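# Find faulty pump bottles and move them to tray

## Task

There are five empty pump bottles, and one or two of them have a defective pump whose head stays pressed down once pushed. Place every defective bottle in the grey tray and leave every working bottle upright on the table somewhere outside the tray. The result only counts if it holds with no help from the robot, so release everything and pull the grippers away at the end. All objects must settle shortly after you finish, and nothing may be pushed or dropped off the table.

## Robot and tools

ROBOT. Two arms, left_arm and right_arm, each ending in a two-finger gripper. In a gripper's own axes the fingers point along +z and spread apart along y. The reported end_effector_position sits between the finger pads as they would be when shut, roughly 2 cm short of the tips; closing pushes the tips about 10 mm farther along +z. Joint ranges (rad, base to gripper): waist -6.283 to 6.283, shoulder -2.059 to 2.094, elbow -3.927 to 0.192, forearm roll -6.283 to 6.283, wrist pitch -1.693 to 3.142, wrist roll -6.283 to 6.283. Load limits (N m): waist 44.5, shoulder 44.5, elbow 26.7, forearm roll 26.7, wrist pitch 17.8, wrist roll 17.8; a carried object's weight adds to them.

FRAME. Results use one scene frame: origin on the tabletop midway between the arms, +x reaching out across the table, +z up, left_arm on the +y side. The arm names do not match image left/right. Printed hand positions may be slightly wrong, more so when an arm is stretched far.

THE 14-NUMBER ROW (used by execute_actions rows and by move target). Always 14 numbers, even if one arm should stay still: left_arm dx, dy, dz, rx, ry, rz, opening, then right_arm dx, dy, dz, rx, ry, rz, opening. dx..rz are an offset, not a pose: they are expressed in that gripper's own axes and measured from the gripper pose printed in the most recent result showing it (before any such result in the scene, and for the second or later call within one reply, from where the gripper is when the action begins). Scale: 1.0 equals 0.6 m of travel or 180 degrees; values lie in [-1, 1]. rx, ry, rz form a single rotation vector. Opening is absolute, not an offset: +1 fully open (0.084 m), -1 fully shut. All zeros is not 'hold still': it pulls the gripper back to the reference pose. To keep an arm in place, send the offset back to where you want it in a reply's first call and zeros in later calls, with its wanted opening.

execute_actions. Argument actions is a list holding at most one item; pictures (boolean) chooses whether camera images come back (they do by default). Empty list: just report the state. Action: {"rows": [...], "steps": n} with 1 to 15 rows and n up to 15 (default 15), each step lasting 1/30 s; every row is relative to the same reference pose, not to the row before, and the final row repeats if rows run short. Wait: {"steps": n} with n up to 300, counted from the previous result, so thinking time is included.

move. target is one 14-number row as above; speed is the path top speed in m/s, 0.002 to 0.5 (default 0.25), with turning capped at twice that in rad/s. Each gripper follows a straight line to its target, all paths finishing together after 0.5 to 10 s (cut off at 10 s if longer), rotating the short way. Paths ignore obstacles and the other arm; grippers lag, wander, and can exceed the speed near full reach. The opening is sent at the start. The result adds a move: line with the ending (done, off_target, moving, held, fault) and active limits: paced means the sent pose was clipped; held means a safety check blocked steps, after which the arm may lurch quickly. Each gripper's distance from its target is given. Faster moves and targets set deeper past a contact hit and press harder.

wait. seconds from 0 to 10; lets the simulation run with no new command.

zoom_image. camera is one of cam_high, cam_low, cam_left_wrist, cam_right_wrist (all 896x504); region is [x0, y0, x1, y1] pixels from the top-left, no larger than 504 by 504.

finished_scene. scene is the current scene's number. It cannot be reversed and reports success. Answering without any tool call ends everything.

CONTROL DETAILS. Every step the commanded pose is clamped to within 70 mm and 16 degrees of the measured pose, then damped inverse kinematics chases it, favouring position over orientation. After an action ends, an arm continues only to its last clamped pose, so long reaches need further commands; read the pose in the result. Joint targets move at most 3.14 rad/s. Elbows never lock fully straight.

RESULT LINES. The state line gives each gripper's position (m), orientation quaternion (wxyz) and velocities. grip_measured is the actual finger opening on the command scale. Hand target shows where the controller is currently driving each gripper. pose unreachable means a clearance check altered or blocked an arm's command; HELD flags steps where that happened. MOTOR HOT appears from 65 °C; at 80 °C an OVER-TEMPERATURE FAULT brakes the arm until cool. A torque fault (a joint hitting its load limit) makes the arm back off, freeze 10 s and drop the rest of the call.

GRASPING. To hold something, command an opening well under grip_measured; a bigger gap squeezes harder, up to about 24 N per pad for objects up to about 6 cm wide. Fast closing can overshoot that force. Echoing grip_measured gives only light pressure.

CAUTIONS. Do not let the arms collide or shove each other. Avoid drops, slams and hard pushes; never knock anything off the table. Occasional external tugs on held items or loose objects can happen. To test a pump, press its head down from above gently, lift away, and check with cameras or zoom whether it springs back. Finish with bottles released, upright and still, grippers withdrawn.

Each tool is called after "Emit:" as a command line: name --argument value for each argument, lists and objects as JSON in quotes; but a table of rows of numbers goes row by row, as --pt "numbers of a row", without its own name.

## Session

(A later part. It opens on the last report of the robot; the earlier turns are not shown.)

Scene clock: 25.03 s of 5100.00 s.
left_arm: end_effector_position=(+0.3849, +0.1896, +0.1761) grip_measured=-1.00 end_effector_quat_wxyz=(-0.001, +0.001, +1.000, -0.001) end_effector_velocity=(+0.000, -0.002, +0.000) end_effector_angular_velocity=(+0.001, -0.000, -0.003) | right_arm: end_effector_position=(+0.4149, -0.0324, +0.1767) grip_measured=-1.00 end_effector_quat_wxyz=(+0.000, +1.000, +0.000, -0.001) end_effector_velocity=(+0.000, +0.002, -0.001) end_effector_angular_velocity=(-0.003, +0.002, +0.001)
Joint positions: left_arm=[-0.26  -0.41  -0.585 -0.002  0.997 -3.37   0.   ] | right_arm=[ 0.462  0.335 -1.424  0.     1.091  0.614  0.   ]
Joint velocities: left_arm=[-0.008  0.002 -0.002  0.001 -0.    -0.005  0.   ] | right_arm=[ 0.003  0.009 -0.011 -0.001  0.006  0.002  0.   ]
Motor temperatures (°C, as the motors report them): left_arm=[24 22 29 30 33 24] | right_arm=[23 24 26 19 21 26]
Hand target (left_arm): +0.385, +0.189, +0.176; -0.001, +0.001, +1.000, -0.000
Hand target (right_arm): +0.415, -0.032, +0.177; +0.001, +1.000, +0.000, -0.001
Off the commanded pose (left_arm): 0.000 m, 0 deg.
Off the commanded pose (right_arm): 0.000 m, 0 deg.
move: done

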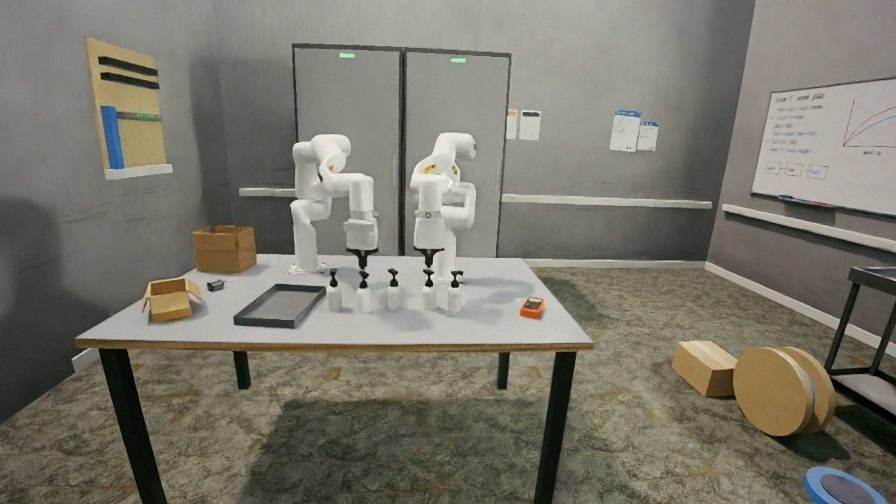

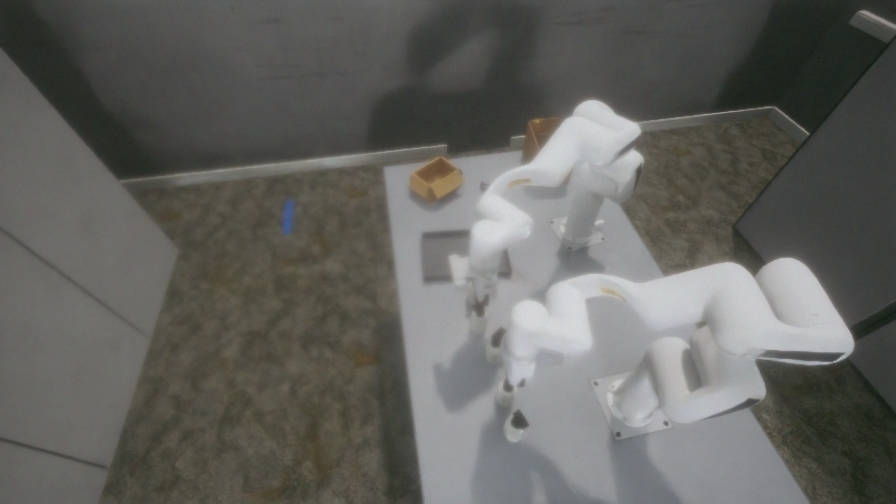

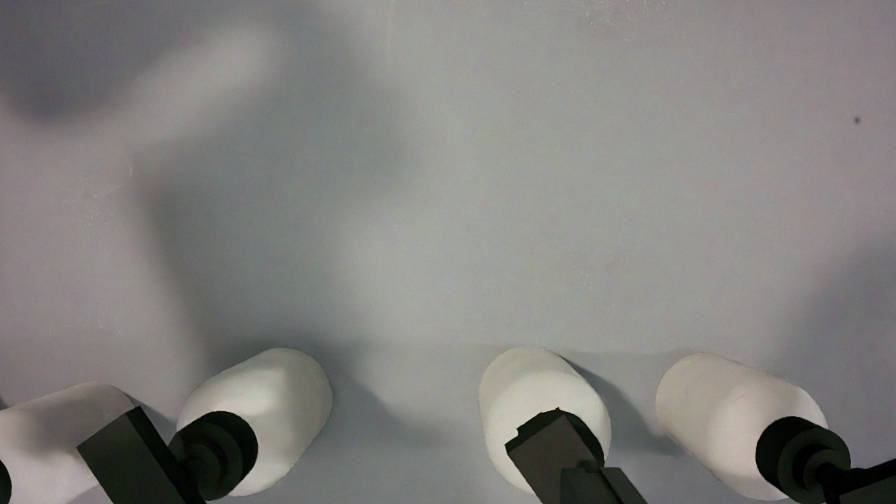

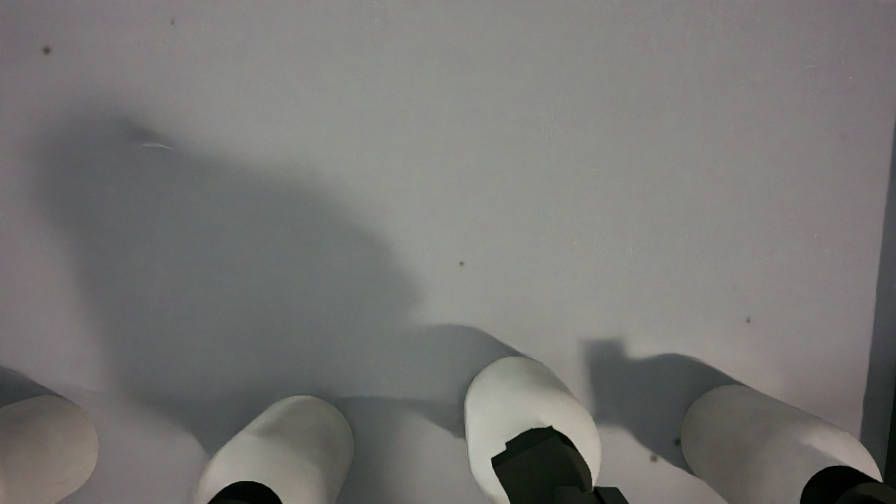

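Emit:
move --target '[0,0,0.05,0,0,0,-1,0,0,0.049,0,0,0,-1]' --speed 0.035

Emit:
move --target '[0,0,-0.05,0,0,0,-1,0,0,-0.05,0,0,0,-1]' --speed 0.08

Emit:
move --target '[-0.002,-0.204,0,0,0,0,-1,0,0.25,-0.05,0,0,0,-1]'

Emit:
zoom_image --camera "cam_high" --region '[300,240,490,320]'

Scene clock: 31.80 s of 5100.00 s.
left_arm: end_effector_position=(+0.3849, +0.1895, +0.1464) grip_measured=-1.00 end_effector_quat_wxyz=(-0.001, +0.001, +1.000, -0.001) end_effector_velocity=(-0.000, +0.001, -0.002) end_effector_angular_velocity=(+0.000, +0.001, +0.000) | right_arm: end_effector_position=(+0.4148, -0.0324, +0.1476) grip_measured=-1.00 end_effector_quat_wxyz=(+0.000, +1.000, +0.000, -0.001) end_effector_velocity=(+0.000, +0.000, -0.002) end_effector_angular_velocity=(+0.001, -0.001, -0.000)
Joint positions: left_arm=[-0.26  -0.361 -0.533 -0.002  0.896 -3.37   0.   ] | right_arm=[ 0.462  0.364 -1.38   0.     1.018  0.613  0.   ]
Joint velocities: left_arm=[ 0.001  0.005  0.003  0.    -0.007  0.001  0.   ] | right_arm=[ 0.     0.002  0.002  0.    -0.005  0.     0.   ]
Motor temperatures (°C, as the motors report them): left_arm=[24 22 29 30 33 24] | right_arm=[23 24 27 19 21 26]
Hand target (left_arm): +0.385, +0.190, +0.146; -0.001, +0.001, +1.000, -0.001
Hand target (right_arm): +0.415, -0.032, +0.147; +0.000, +1.000, +0.000, -0.001
Off the commanded pose (left_arm): 0.000 m, 0 deg.
Off the commanded pose (right_arm): 0.000 m, 0 deg.
After step 90, 2.53 s passed at rest.
move: done

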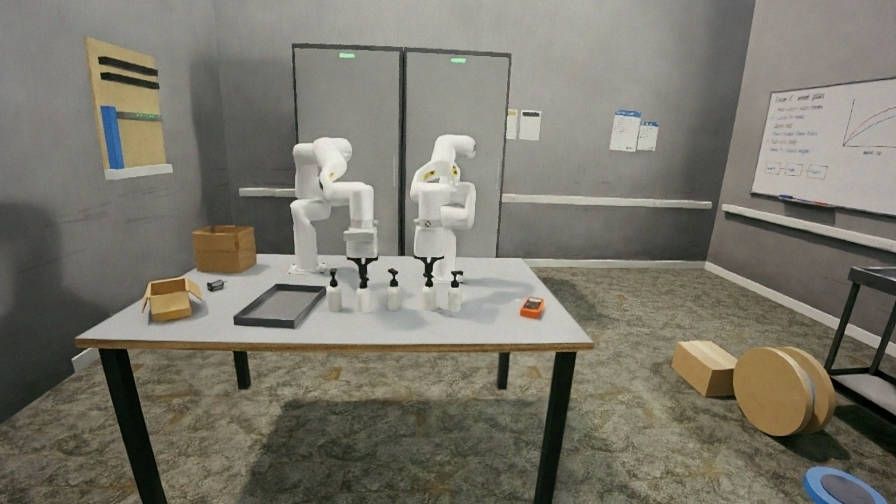

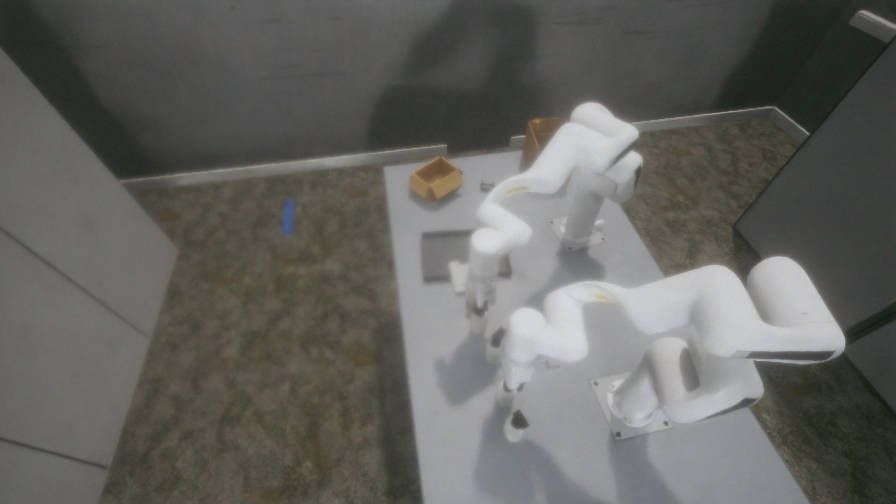

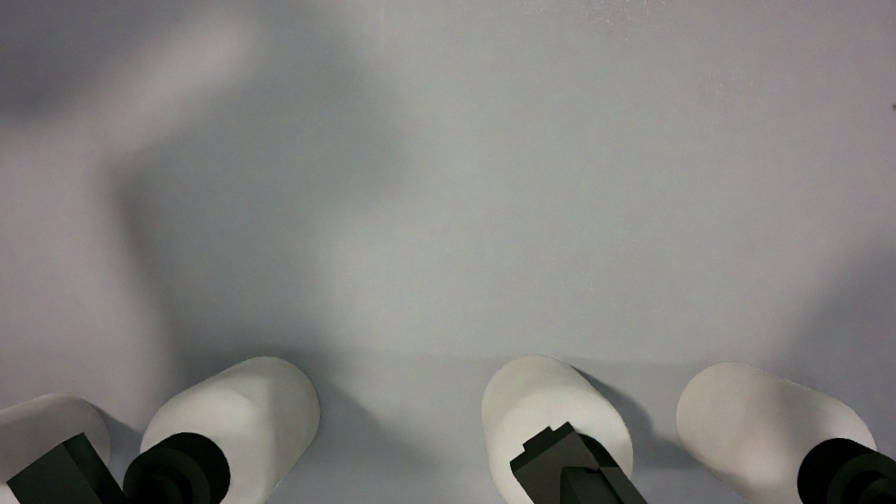

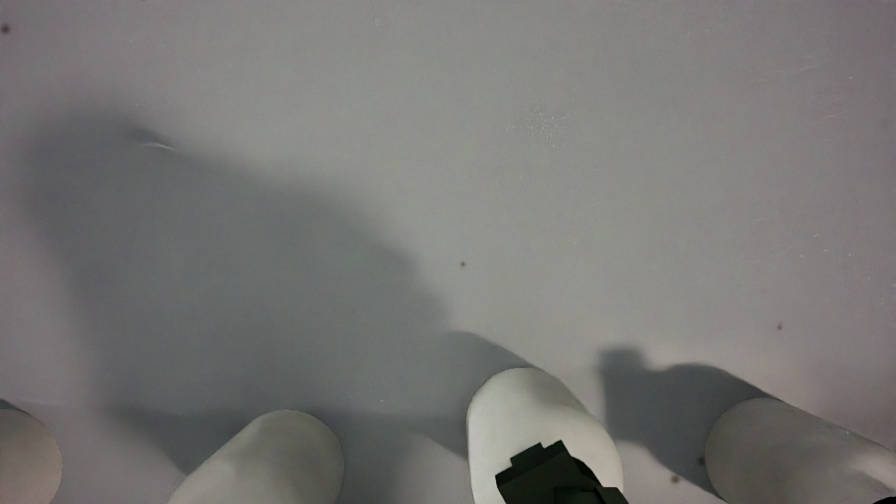

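Scene clock: 32.67 s of 5100.00 s.
left_arm: end_effector_position=(+0.3848, +0.1896, +0.1760) grip_measured=-1.00 end_effector_quat_wxyz=(-0.001, +0.001, +1.000, -0.001) end_effector_velocity=(+0.000, -0.000, +0.003) end_effector_angular_velocity=(-0.000, -0.000, +0.000) | right_arm: end_effector_position=(+0.4148, -0.0325, +0.1770) grip_measured=-1.00 end_effector_quat_wxyz=(+0.001, +1.000, +0.000, -0.001) end_effector_velocity=(+0.000, -0.000, +0.003) end_effector_angular_velocity=(-0.001, -0.000, -0.000)
Joint positions: left_arm=[-0.26  -0.41  -0.584 -0.002  0.997 -3.37   0.   ] | right_arm=[ 0.462  0.334 -1.425  0.     1.093  0.614  0.   ]
Joint velocities: left_arm=[-0.    -0.003 -0.006 -0.     0.009 -0.001  0.   ] | right_arm=[-0.    -0.002 -0.005 -0.001  0.007  0.     0.   ]
Motor temperatures (°C, as the motors report them): left_arm=[24 22 29 30 33 24] | right_arm=[23 24 27 19 21 26]
Hand target (left_arm): +0.385, +0.190, +0.176; -0.001, +0.001, +1.000, -0.001
Hand target (right_arm): +0.415, -0.032, +0.178; +0.000, +1.000, +0.000, -0.001
Off the commanded pose (left_arm): 0.001 m, 0 deg.
Off the commanded pose (right_arm): 0.001 m, 0 deg.
move: done

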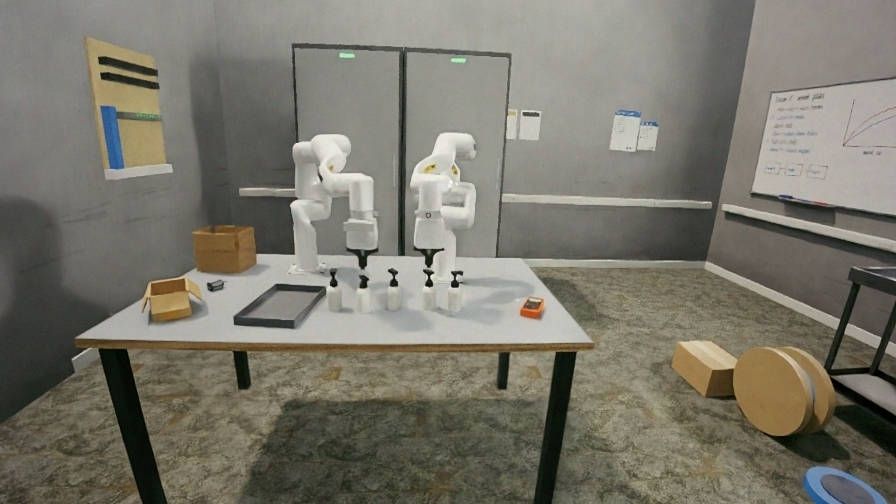

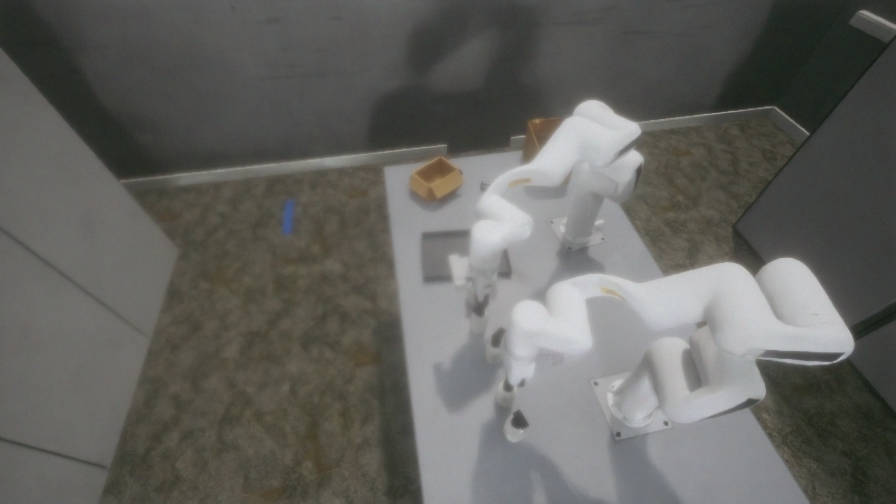

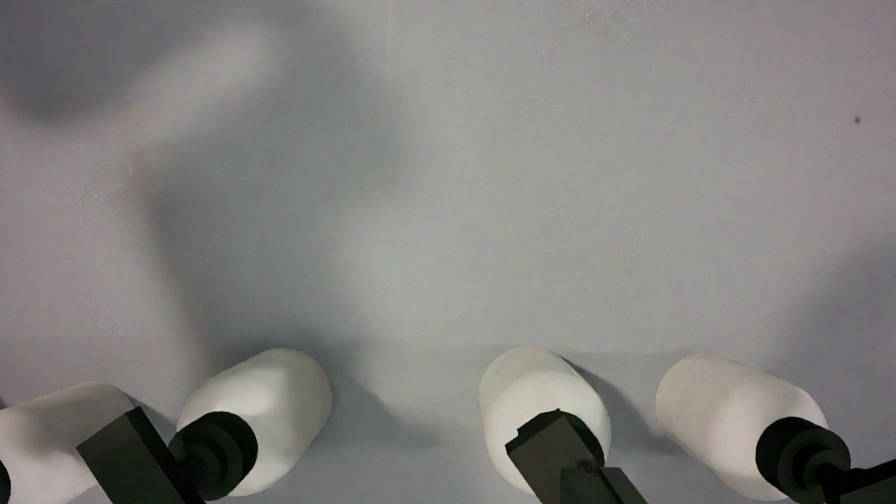

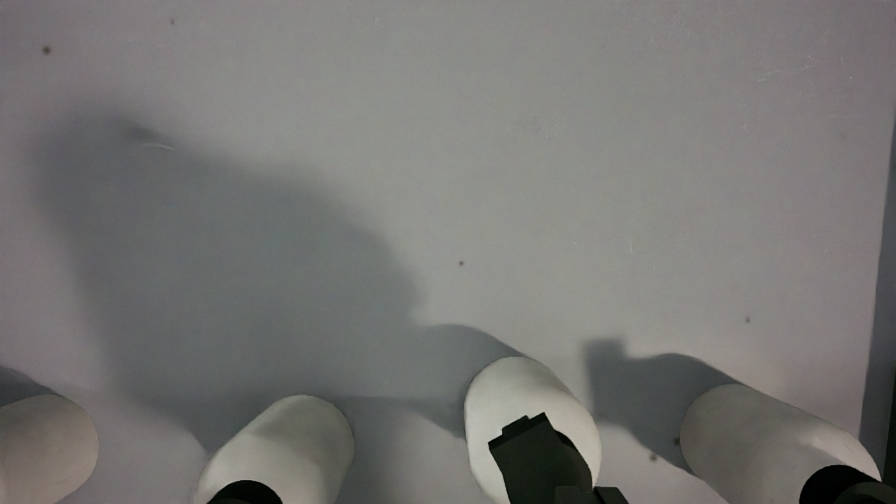

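Scene clock: 33.90 s of 5100.00 s.
left_arm: end_effector_position=(+0.3857, +0.0677, +0.1764) grip_measured=-1.00 end_effector_quat_wxyz=(-0.001, +0.001, +1.000, -0.000) end_effector_velocity=(+0.000, -0.002, -0.000) end_effector_angular_velocity=(+0.001, +0.001, -0.001) | right_arm: end_effector_position=(+0.4148, -0.1821, +0.2068) grip_measured=-1.00 end_effector_quat_wxyz=(+0.001, +1.000, +0.000, -0.001) end_effector_velocity=(+0.001, -0.003, +0.002) end_effector_angular_velocity=(+0.002, -0.002, -0.001)
Joint positions: left_arm=[-0.57  -0.237 -0.738 -0.002  0.976 -3.68   0.   ] | right_arm=[ 0.209  0.07  -1.163 -0.001  1.096  0.361  0.   ]
Joint velocities: left_arm=[-0.005  0.007 -0.006  0.001  0.    -0.004  0.   ] | right_arm=[-0.007 -0.005  0.002  0.001  0.001 -0.006  0.   ]
Motor temperatures (°C, as the motors report them): left_arm=[24 22 29 30 33 24] | right_arm=[23 24 27 19 21 26]
Hand target (left_arm): +0.386, +0.067, +0.176; -0.001, +0.001, +1.000, -0.000
Hand target (right_arm): +0.415, -0.183, +0.207; +0.001, +1.000, +0.000, -0.001
Off the commanded pose (left_arm): 0.001 m, 0 deg.
Off the commanded pose (right_arm): 0.001 m, 0 deg.
move: done

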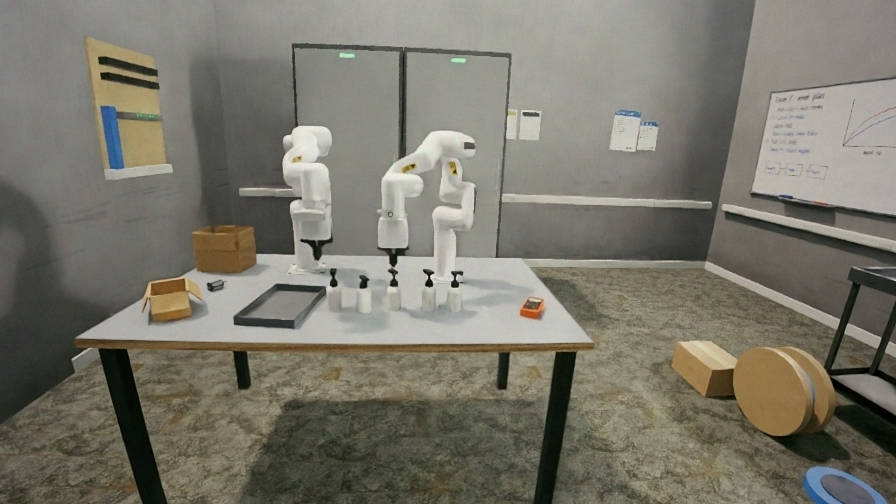

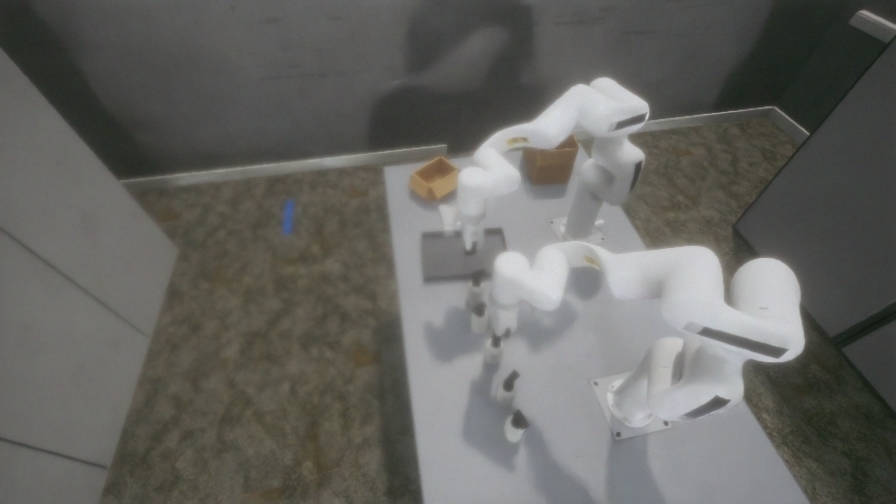

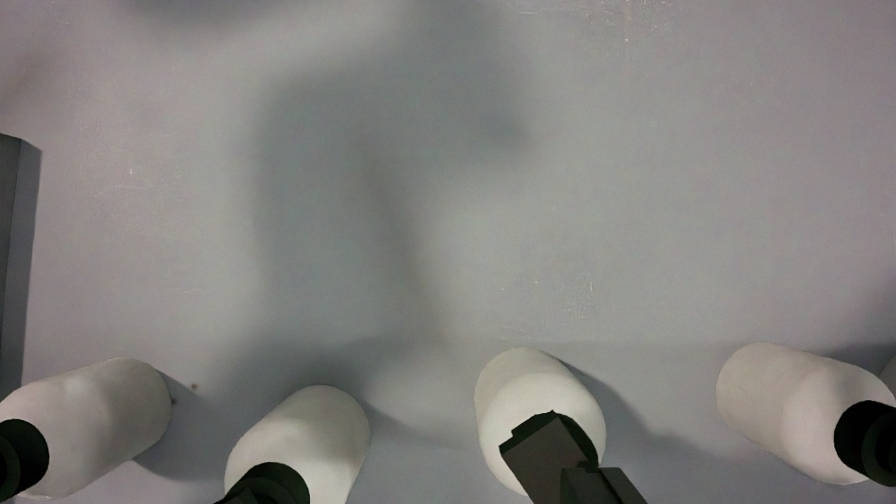

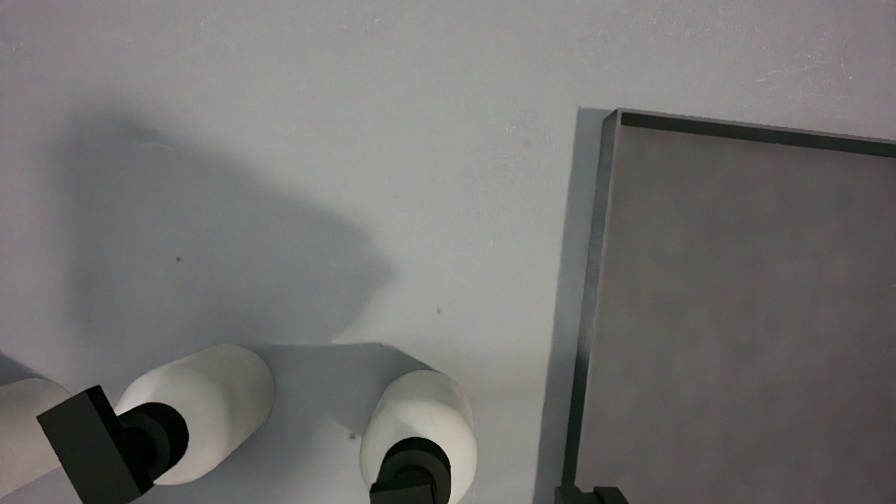

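Region (300, 240, 490, 320) of cam_high's 896x504 image, scaled by 2.653, with more detail than that image has; it fills the top 212 rows of this view, and the rest is white.

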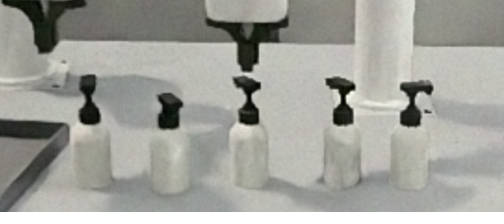

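Emit:
move --target '[0,-0.002,0.05,0,0,0,-1,0,0,0,0,0,0,0]' --speed 0.035

Emit:
move --target '[0,0,-0.06,0,0,0,-1,0,0,0,0,0,0,0]' --speed 0.08

Emit:
move --target '[0.1,0.35,-0.12,0,0,0,-1,0,-0.249,0.045,0,0,-0.13,0]' --speed 0.3

Emit:
move --target '[0,0,0,0,0,0,-1,0,0,0.09,0,0,0,0]' --speed 0.1

Emit:
zoom_image --camera "cam_high" --region '[300,240,490,320]'

Scene clock: 41.07 s of 5100.00 s.
left_arm: end_effector_position=(+0.3857, +0.0664, +0.1466) grip_measured=-1.00 end_effector_quat_wxyz=(-0.001, +0.001, +1.000, -0.001) end_effector_velocity=(+0.001, +0.000, -0.001) end_effector_angular_velocity=(-0.001, -0.002, -0.001) | right_arm: end_effector_position=(+0.4148, -0.1821, +0.2068) grip_measured=-0.01 end_effector_quat_wxyz=(+0.001, +1.000, +0.000, -0.001) end_effector_velocity=(-0.000, +0.000, +0.000) end_effector_angular_velocity=(+0.000, +0.001, -0.000)
Joint positions: left_arm=[-0.573 -0.188 -0.693 -0.003  0.882 -3.683  0.   ] | right_arm=[ 0.209  0.07  -1.163 -0.001  1.096  0.361  0.044]
Joint velocities: left_arm=[ 0.001  0.003  0.002  0.    -0.007  0.002  0.   ] | right_arm=[ 0.    -0.001  0.001  0.001  0.001  0.    -0.   ]
Motor temperatures (°C, as the motors report them): left_arm=[24 22 29 30 33 24] | right_arm=[23 24 27 19 21 26]
Hand target (left_arm): +0.386, +0.066, +0.146; -0.001, +0.001, +1.000, -0.001
Hand target (right_arm): +0.415, -0.182, +0.207; +0.001, +1.000, +0.000, -0.001
Off the commanded pose (left_arm): 0.000 m, 0 deg.
Off the commanded pose (right_arm): 0.000 m, 0 deg.
After step 90, 2.93 s passed at rest.
move: done

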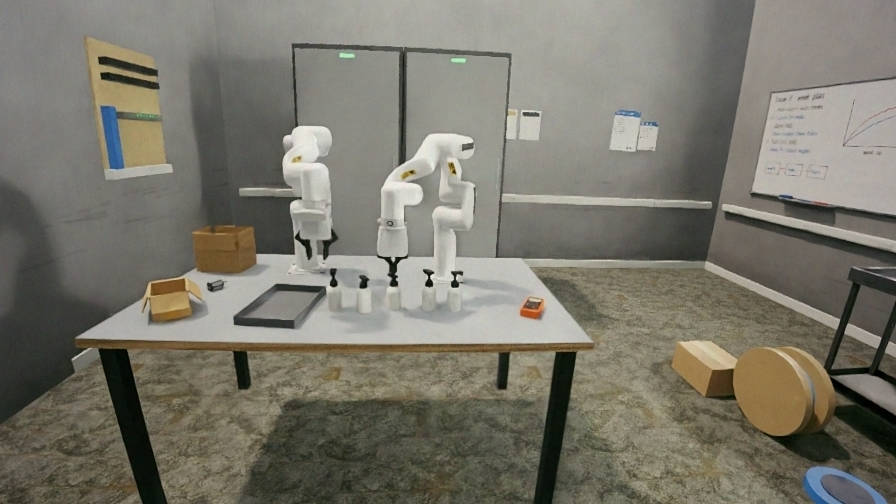

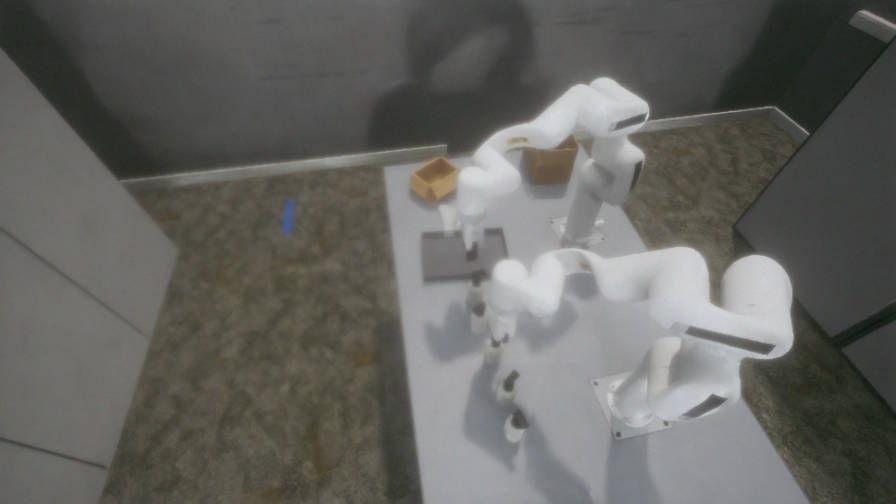

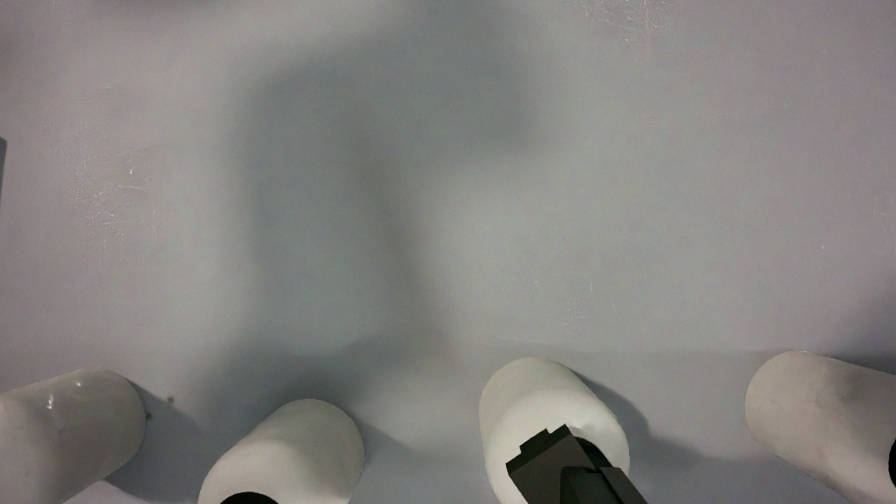

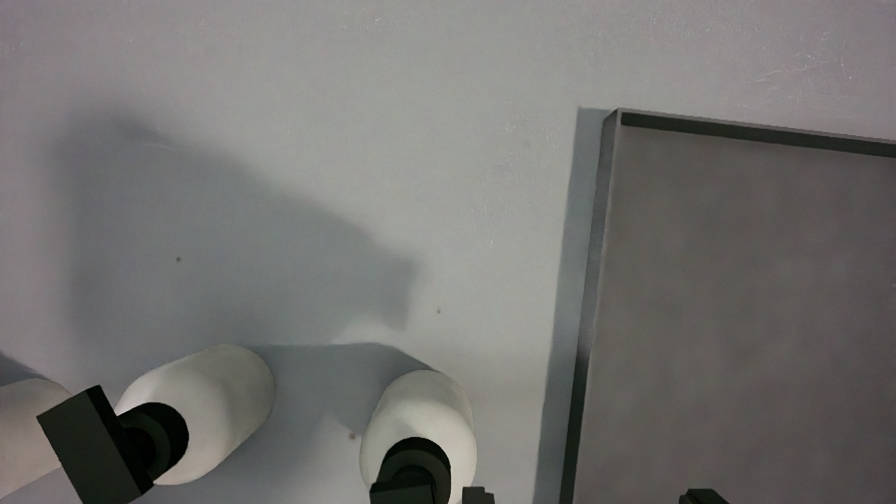

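Scene clock: 41.93 s of 5100.00 s.
left_arm: end_effector_position=(+0.3856, +0.0666, +0.1821) grip_measured=-1.00 end_effector_quat_wxyz=(-0.001, +0.001, +1.000, -0.000) end_effector_velocity=(-0.000, -0.000, +0.002) end_effector_angular_velocity=(+0.002, +0.002, -0.001) | right_arm: end_effector_position=(+0.4148, -0.1821, +0.2068) grip_measured=-0.01 end_effector_quat_wxyz=(+0.001, +1.000, +0.000, -0.001) end_effector_velocity=(-0.000, -0.000, -0.000) end_effector_angular_velocity=(+0.000, +0.001, -0.001)
Joint positions: left_arm=[-0.573 -0.242 -0.75  -0.002  0.994 -3.683  0.   ] | right_arm=[ 0.209  0.07  -1.163 -0.001  1.096  0.361  0.044]
Joint velocities: left_arm=[-0.001 -0.001 -0.006  0.001  0.011 -0.001  0.   ] | right_arm=[-0.    -0.     0.002  0.001 -0.     0.     0.   ]
Motor temperatures (°C, as the motors report them): left_arm=[24 22 29 30 33 24] | right_arm=[23 24 27 19 21 26]
Hand target (left_arm): +0.386, +0.067, +0.183; -0.001, +0.001, +1.000, -0.000
Hand target (right_arm): +0.415, -0.182, +0.207; +0.001, +1.000, +0.000, -0.001
Off the commanded pose (left_arm): 0.001 m, 0 deg.
Off the commanded pose (right_arm): 0.000 m, 0 deg.
move: done

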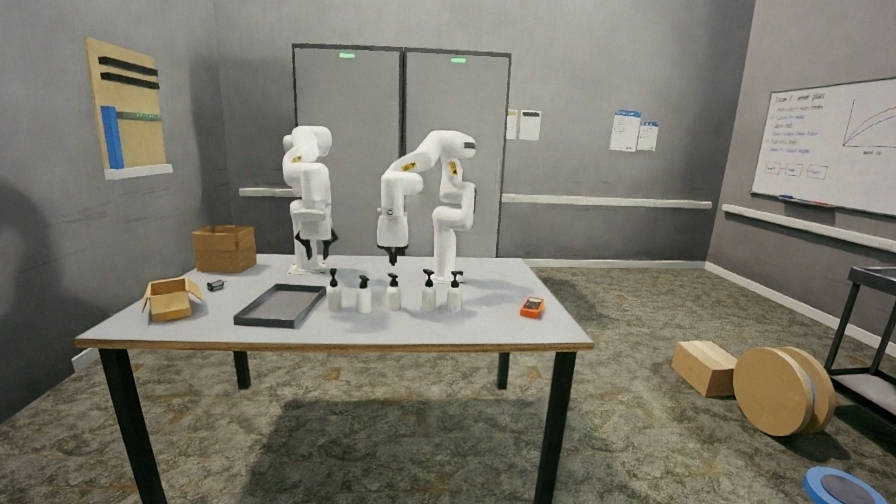

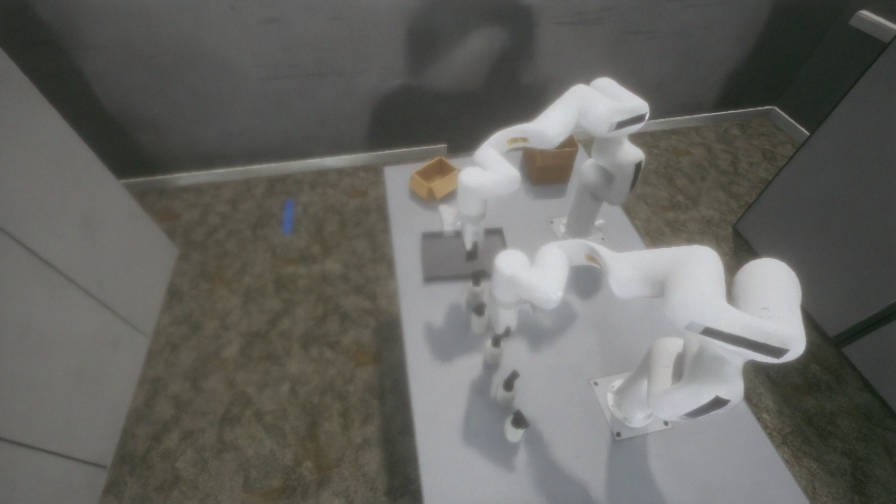

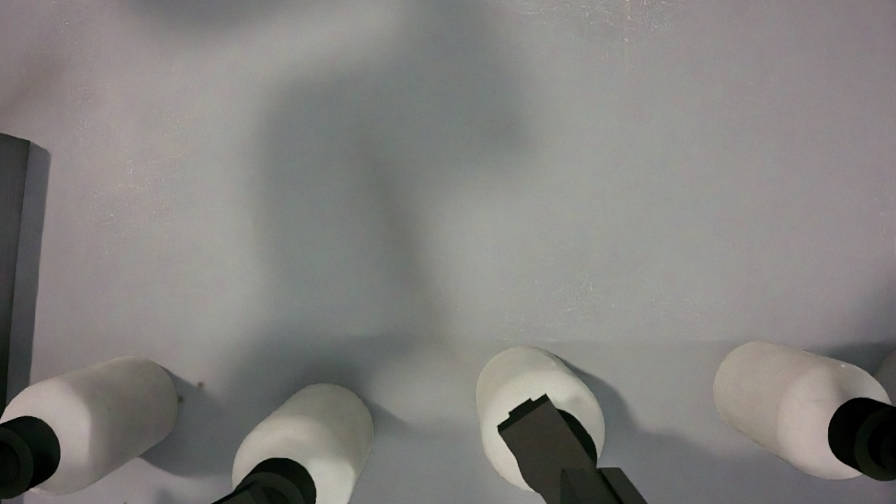

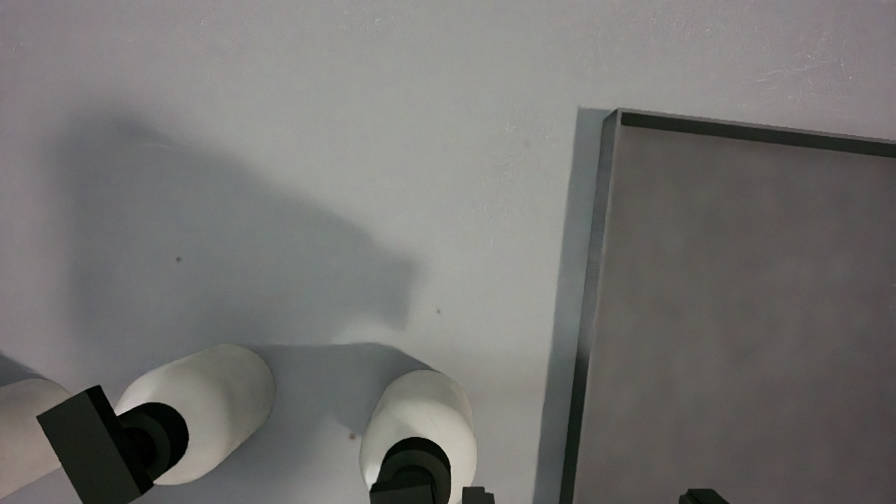

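Scene clock: 43.43 s of 5100.00 s.
left_arm: end_effector_position=(+0.3262, +0.2764, +0.2534) grip_measured=-1.00 end_effector_quat_wxyz=(-0.002, +0.001, +1.000, -0.001) end_effector_velocity=(-0.000, +0.002, +0.001) end_effector_angular_velocity=(-0.002, -0.000, +0.002) | right_arm: end_effector_position=(+0.4147, -0.0328, +0.1799) grip_measured=-0.01 end_effector_quat_wxyz=(+0.000, +0.979, +0.203, -0.001) end_effector_velocity=(-0.000, +0.001, -0.001) end_effector_angular_velocity=(-0.001, +0.002, +0.002)
Joint positions: left_arm=[ 0.003 -0.744 -0.583 -0.001  1.331 -3.108  0.   ] | right_arm=[ 0.461  0.331 -1.428  0.     1.1    0.205  0.044]
Joint velocities: left_arm=[ 0.011 -0.001 -0.002 -0.002  0.003  0.009  0.   ] | right_arm=[ 0.002  0.003 -0.003  0.     0.002 -0.001  0.   ]
Motor temperatures (°C, as the motors report them): left_arm=[24 22 29 30 33 24] | right_arm=[23 24 27 19 21 26]
Hand target (left_arm): +0.326, +0.277, +0.254; -0.002, +0.001, +1.000, -0.001
Hand target (right_arm): +0.415, -0.033, +0.180; +0.000, +0.979, +0.203, -0.001
Off the commanded pose (left_arm): 0.001 m, 0 deg.
Off the commanded pose (right_arm): 0.000 m, 0 deg.
move: done

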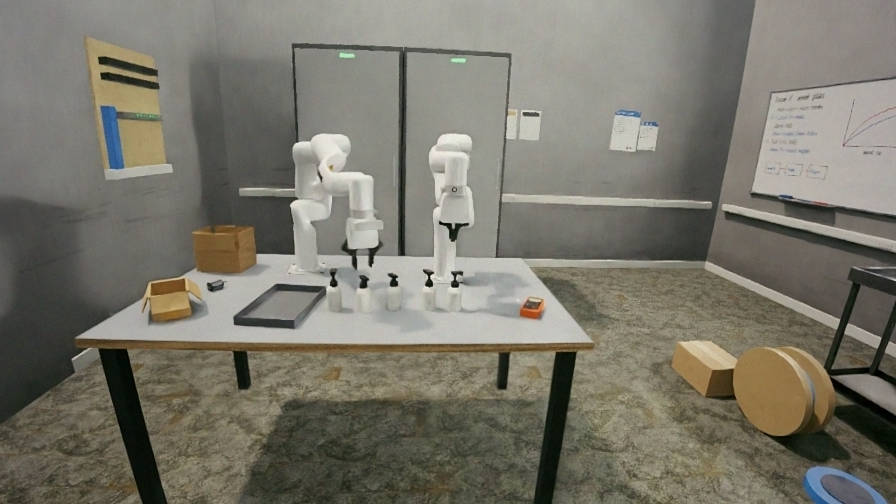

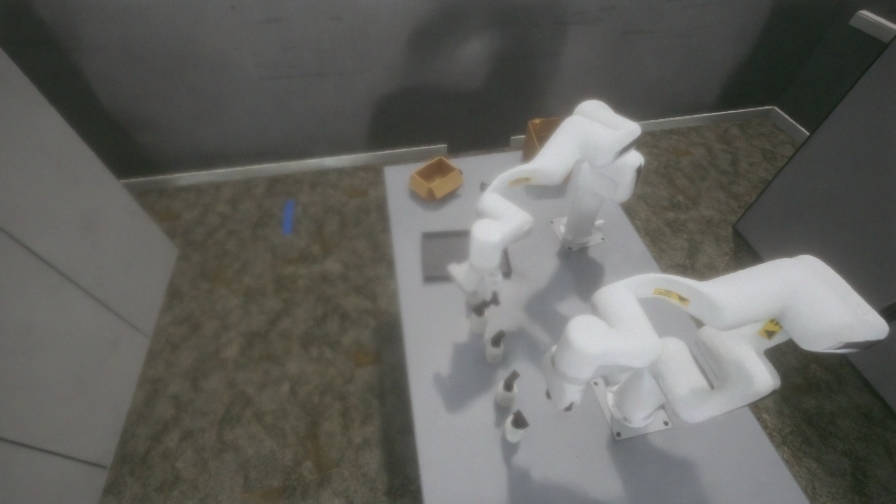

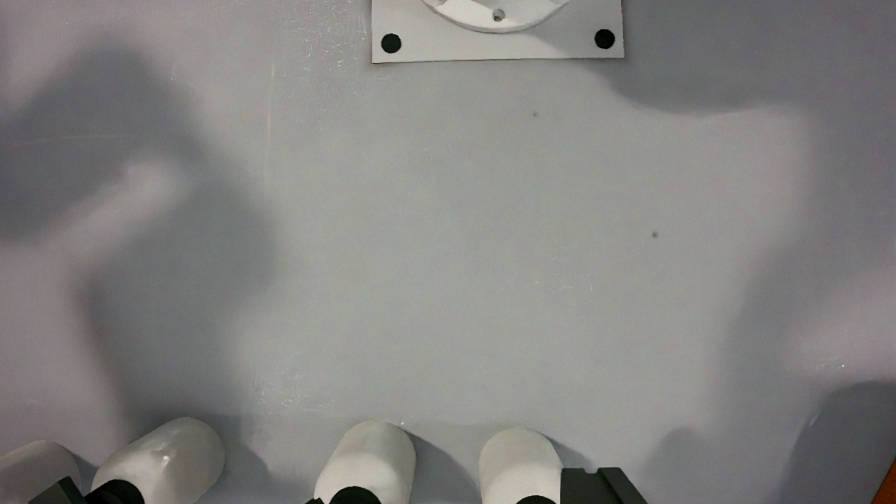

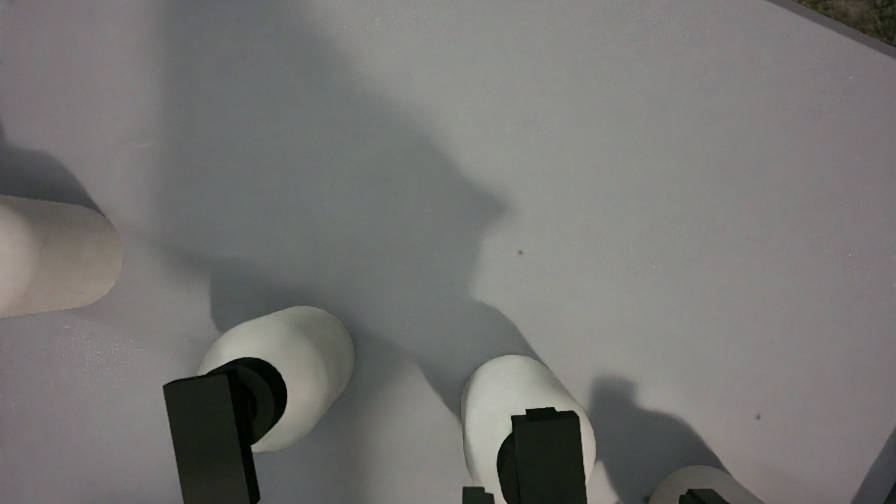

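Scene clock: 44.40 s of 5100.00 s.
left_arm: end_effector_position=(+0.3262, +0.2764, +0.2534) grip_measured=-1.00 end_effector_quat_wxyz=(-0.002, +0.001, +1.000, -0.001) end_effector_velocity=(+0.000, -0.000, +0.001) end_effector_angular_velocity=(+0.000, -0.002, +0.000) | right_arm: end_effector_position=(+0.4146, -0.0327, +0.1267) grip_measured=-0.01 end_effector_quat_wxyz=(+0.000, +0.979, +0.203, -0.001) end_effector_velocity=(+0.000, +0.000, -0.004) end_effector_angular_velocity=(-0.000, -0.000, +0.000)
Joint positions: left_arm=[ 0.003 -0.744 -0.583 -0.001  1.331 -3.108  0.   ] | right_arm=[ 0.462  0.389 -1.353  0.     0.966  0.205  0.044]
Joint velocities: left_arm=[-0.001 -0.002 -0.     0.     0.    -0.002  0.   ] | right_arm=[-0.     0.005  0.003 -0.    -0.009 -0.     0.   ]
Motor temperatures (°C, as the motors report them): left_arm=[24 22 29 30 33 24] | right_arm=[23 24 27 19 21 26]
Hand target (left_arm): +0.326, +0.276, +0.253; -0.002, +0.001, +1.000, -0.001
Hand target (right_arm): +0.414, -0.033, +0.126; +0.000, +0.979, +0.203, -0.001
Off the commanded pose (left_arm): 0.000 m, 0 deg.
Off the commanded pose (right_arm): 0.001 m, 0 deg.
move: done

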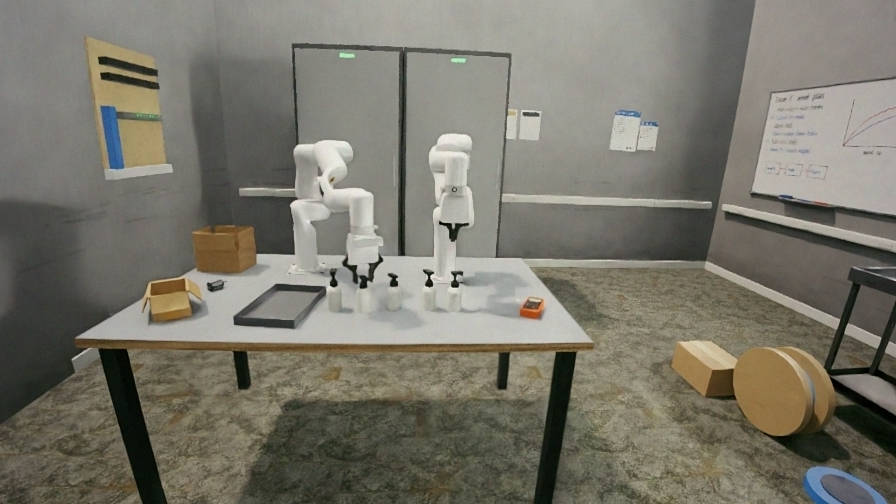

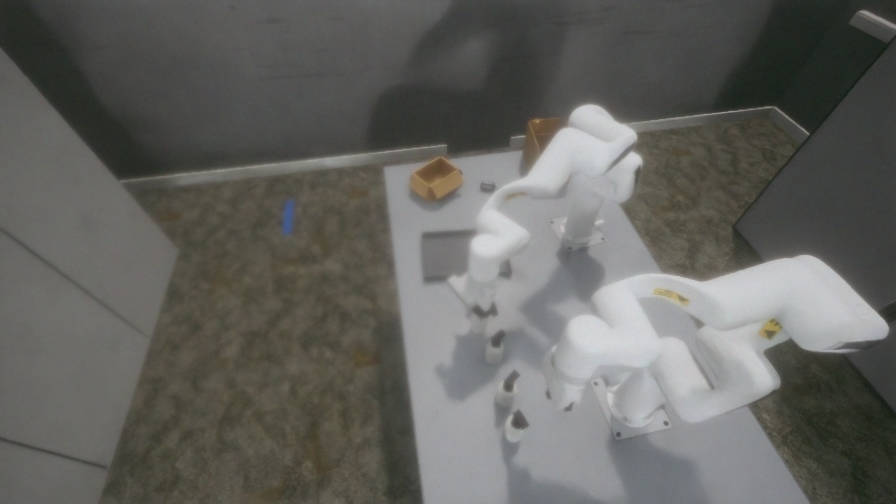

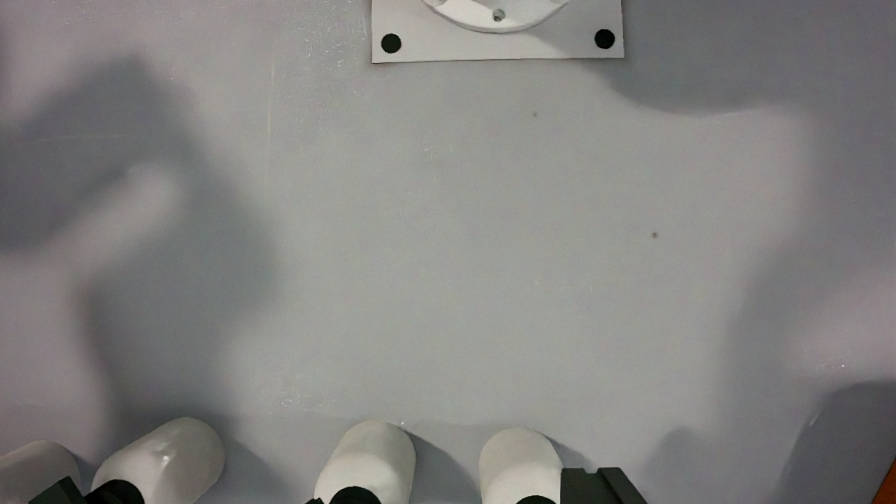

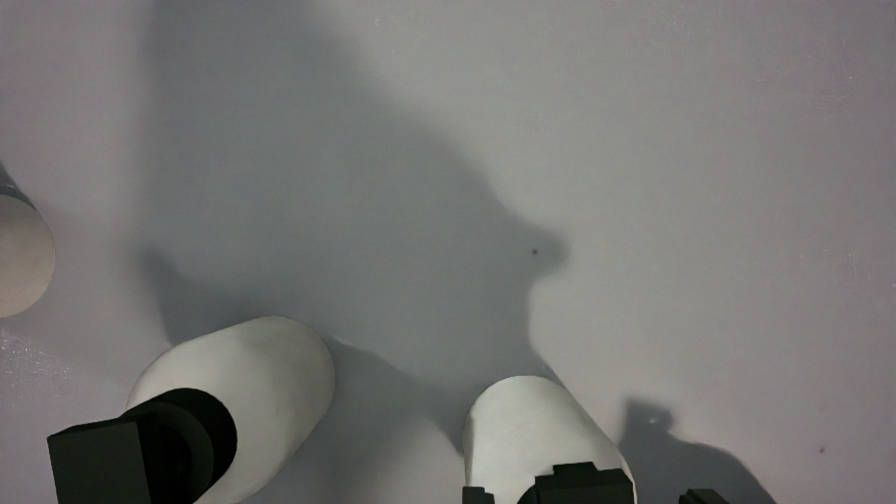

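Region (300, 240, 490, 320) of cam_high's 896x504 image, scaled by 2.653, with more detail than that image has; it fills the top 212 rows of this view, and the rest is white.

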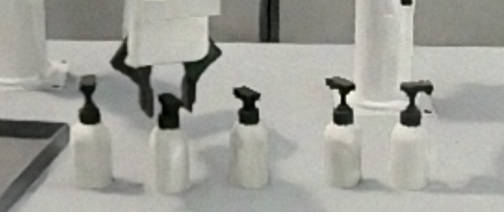

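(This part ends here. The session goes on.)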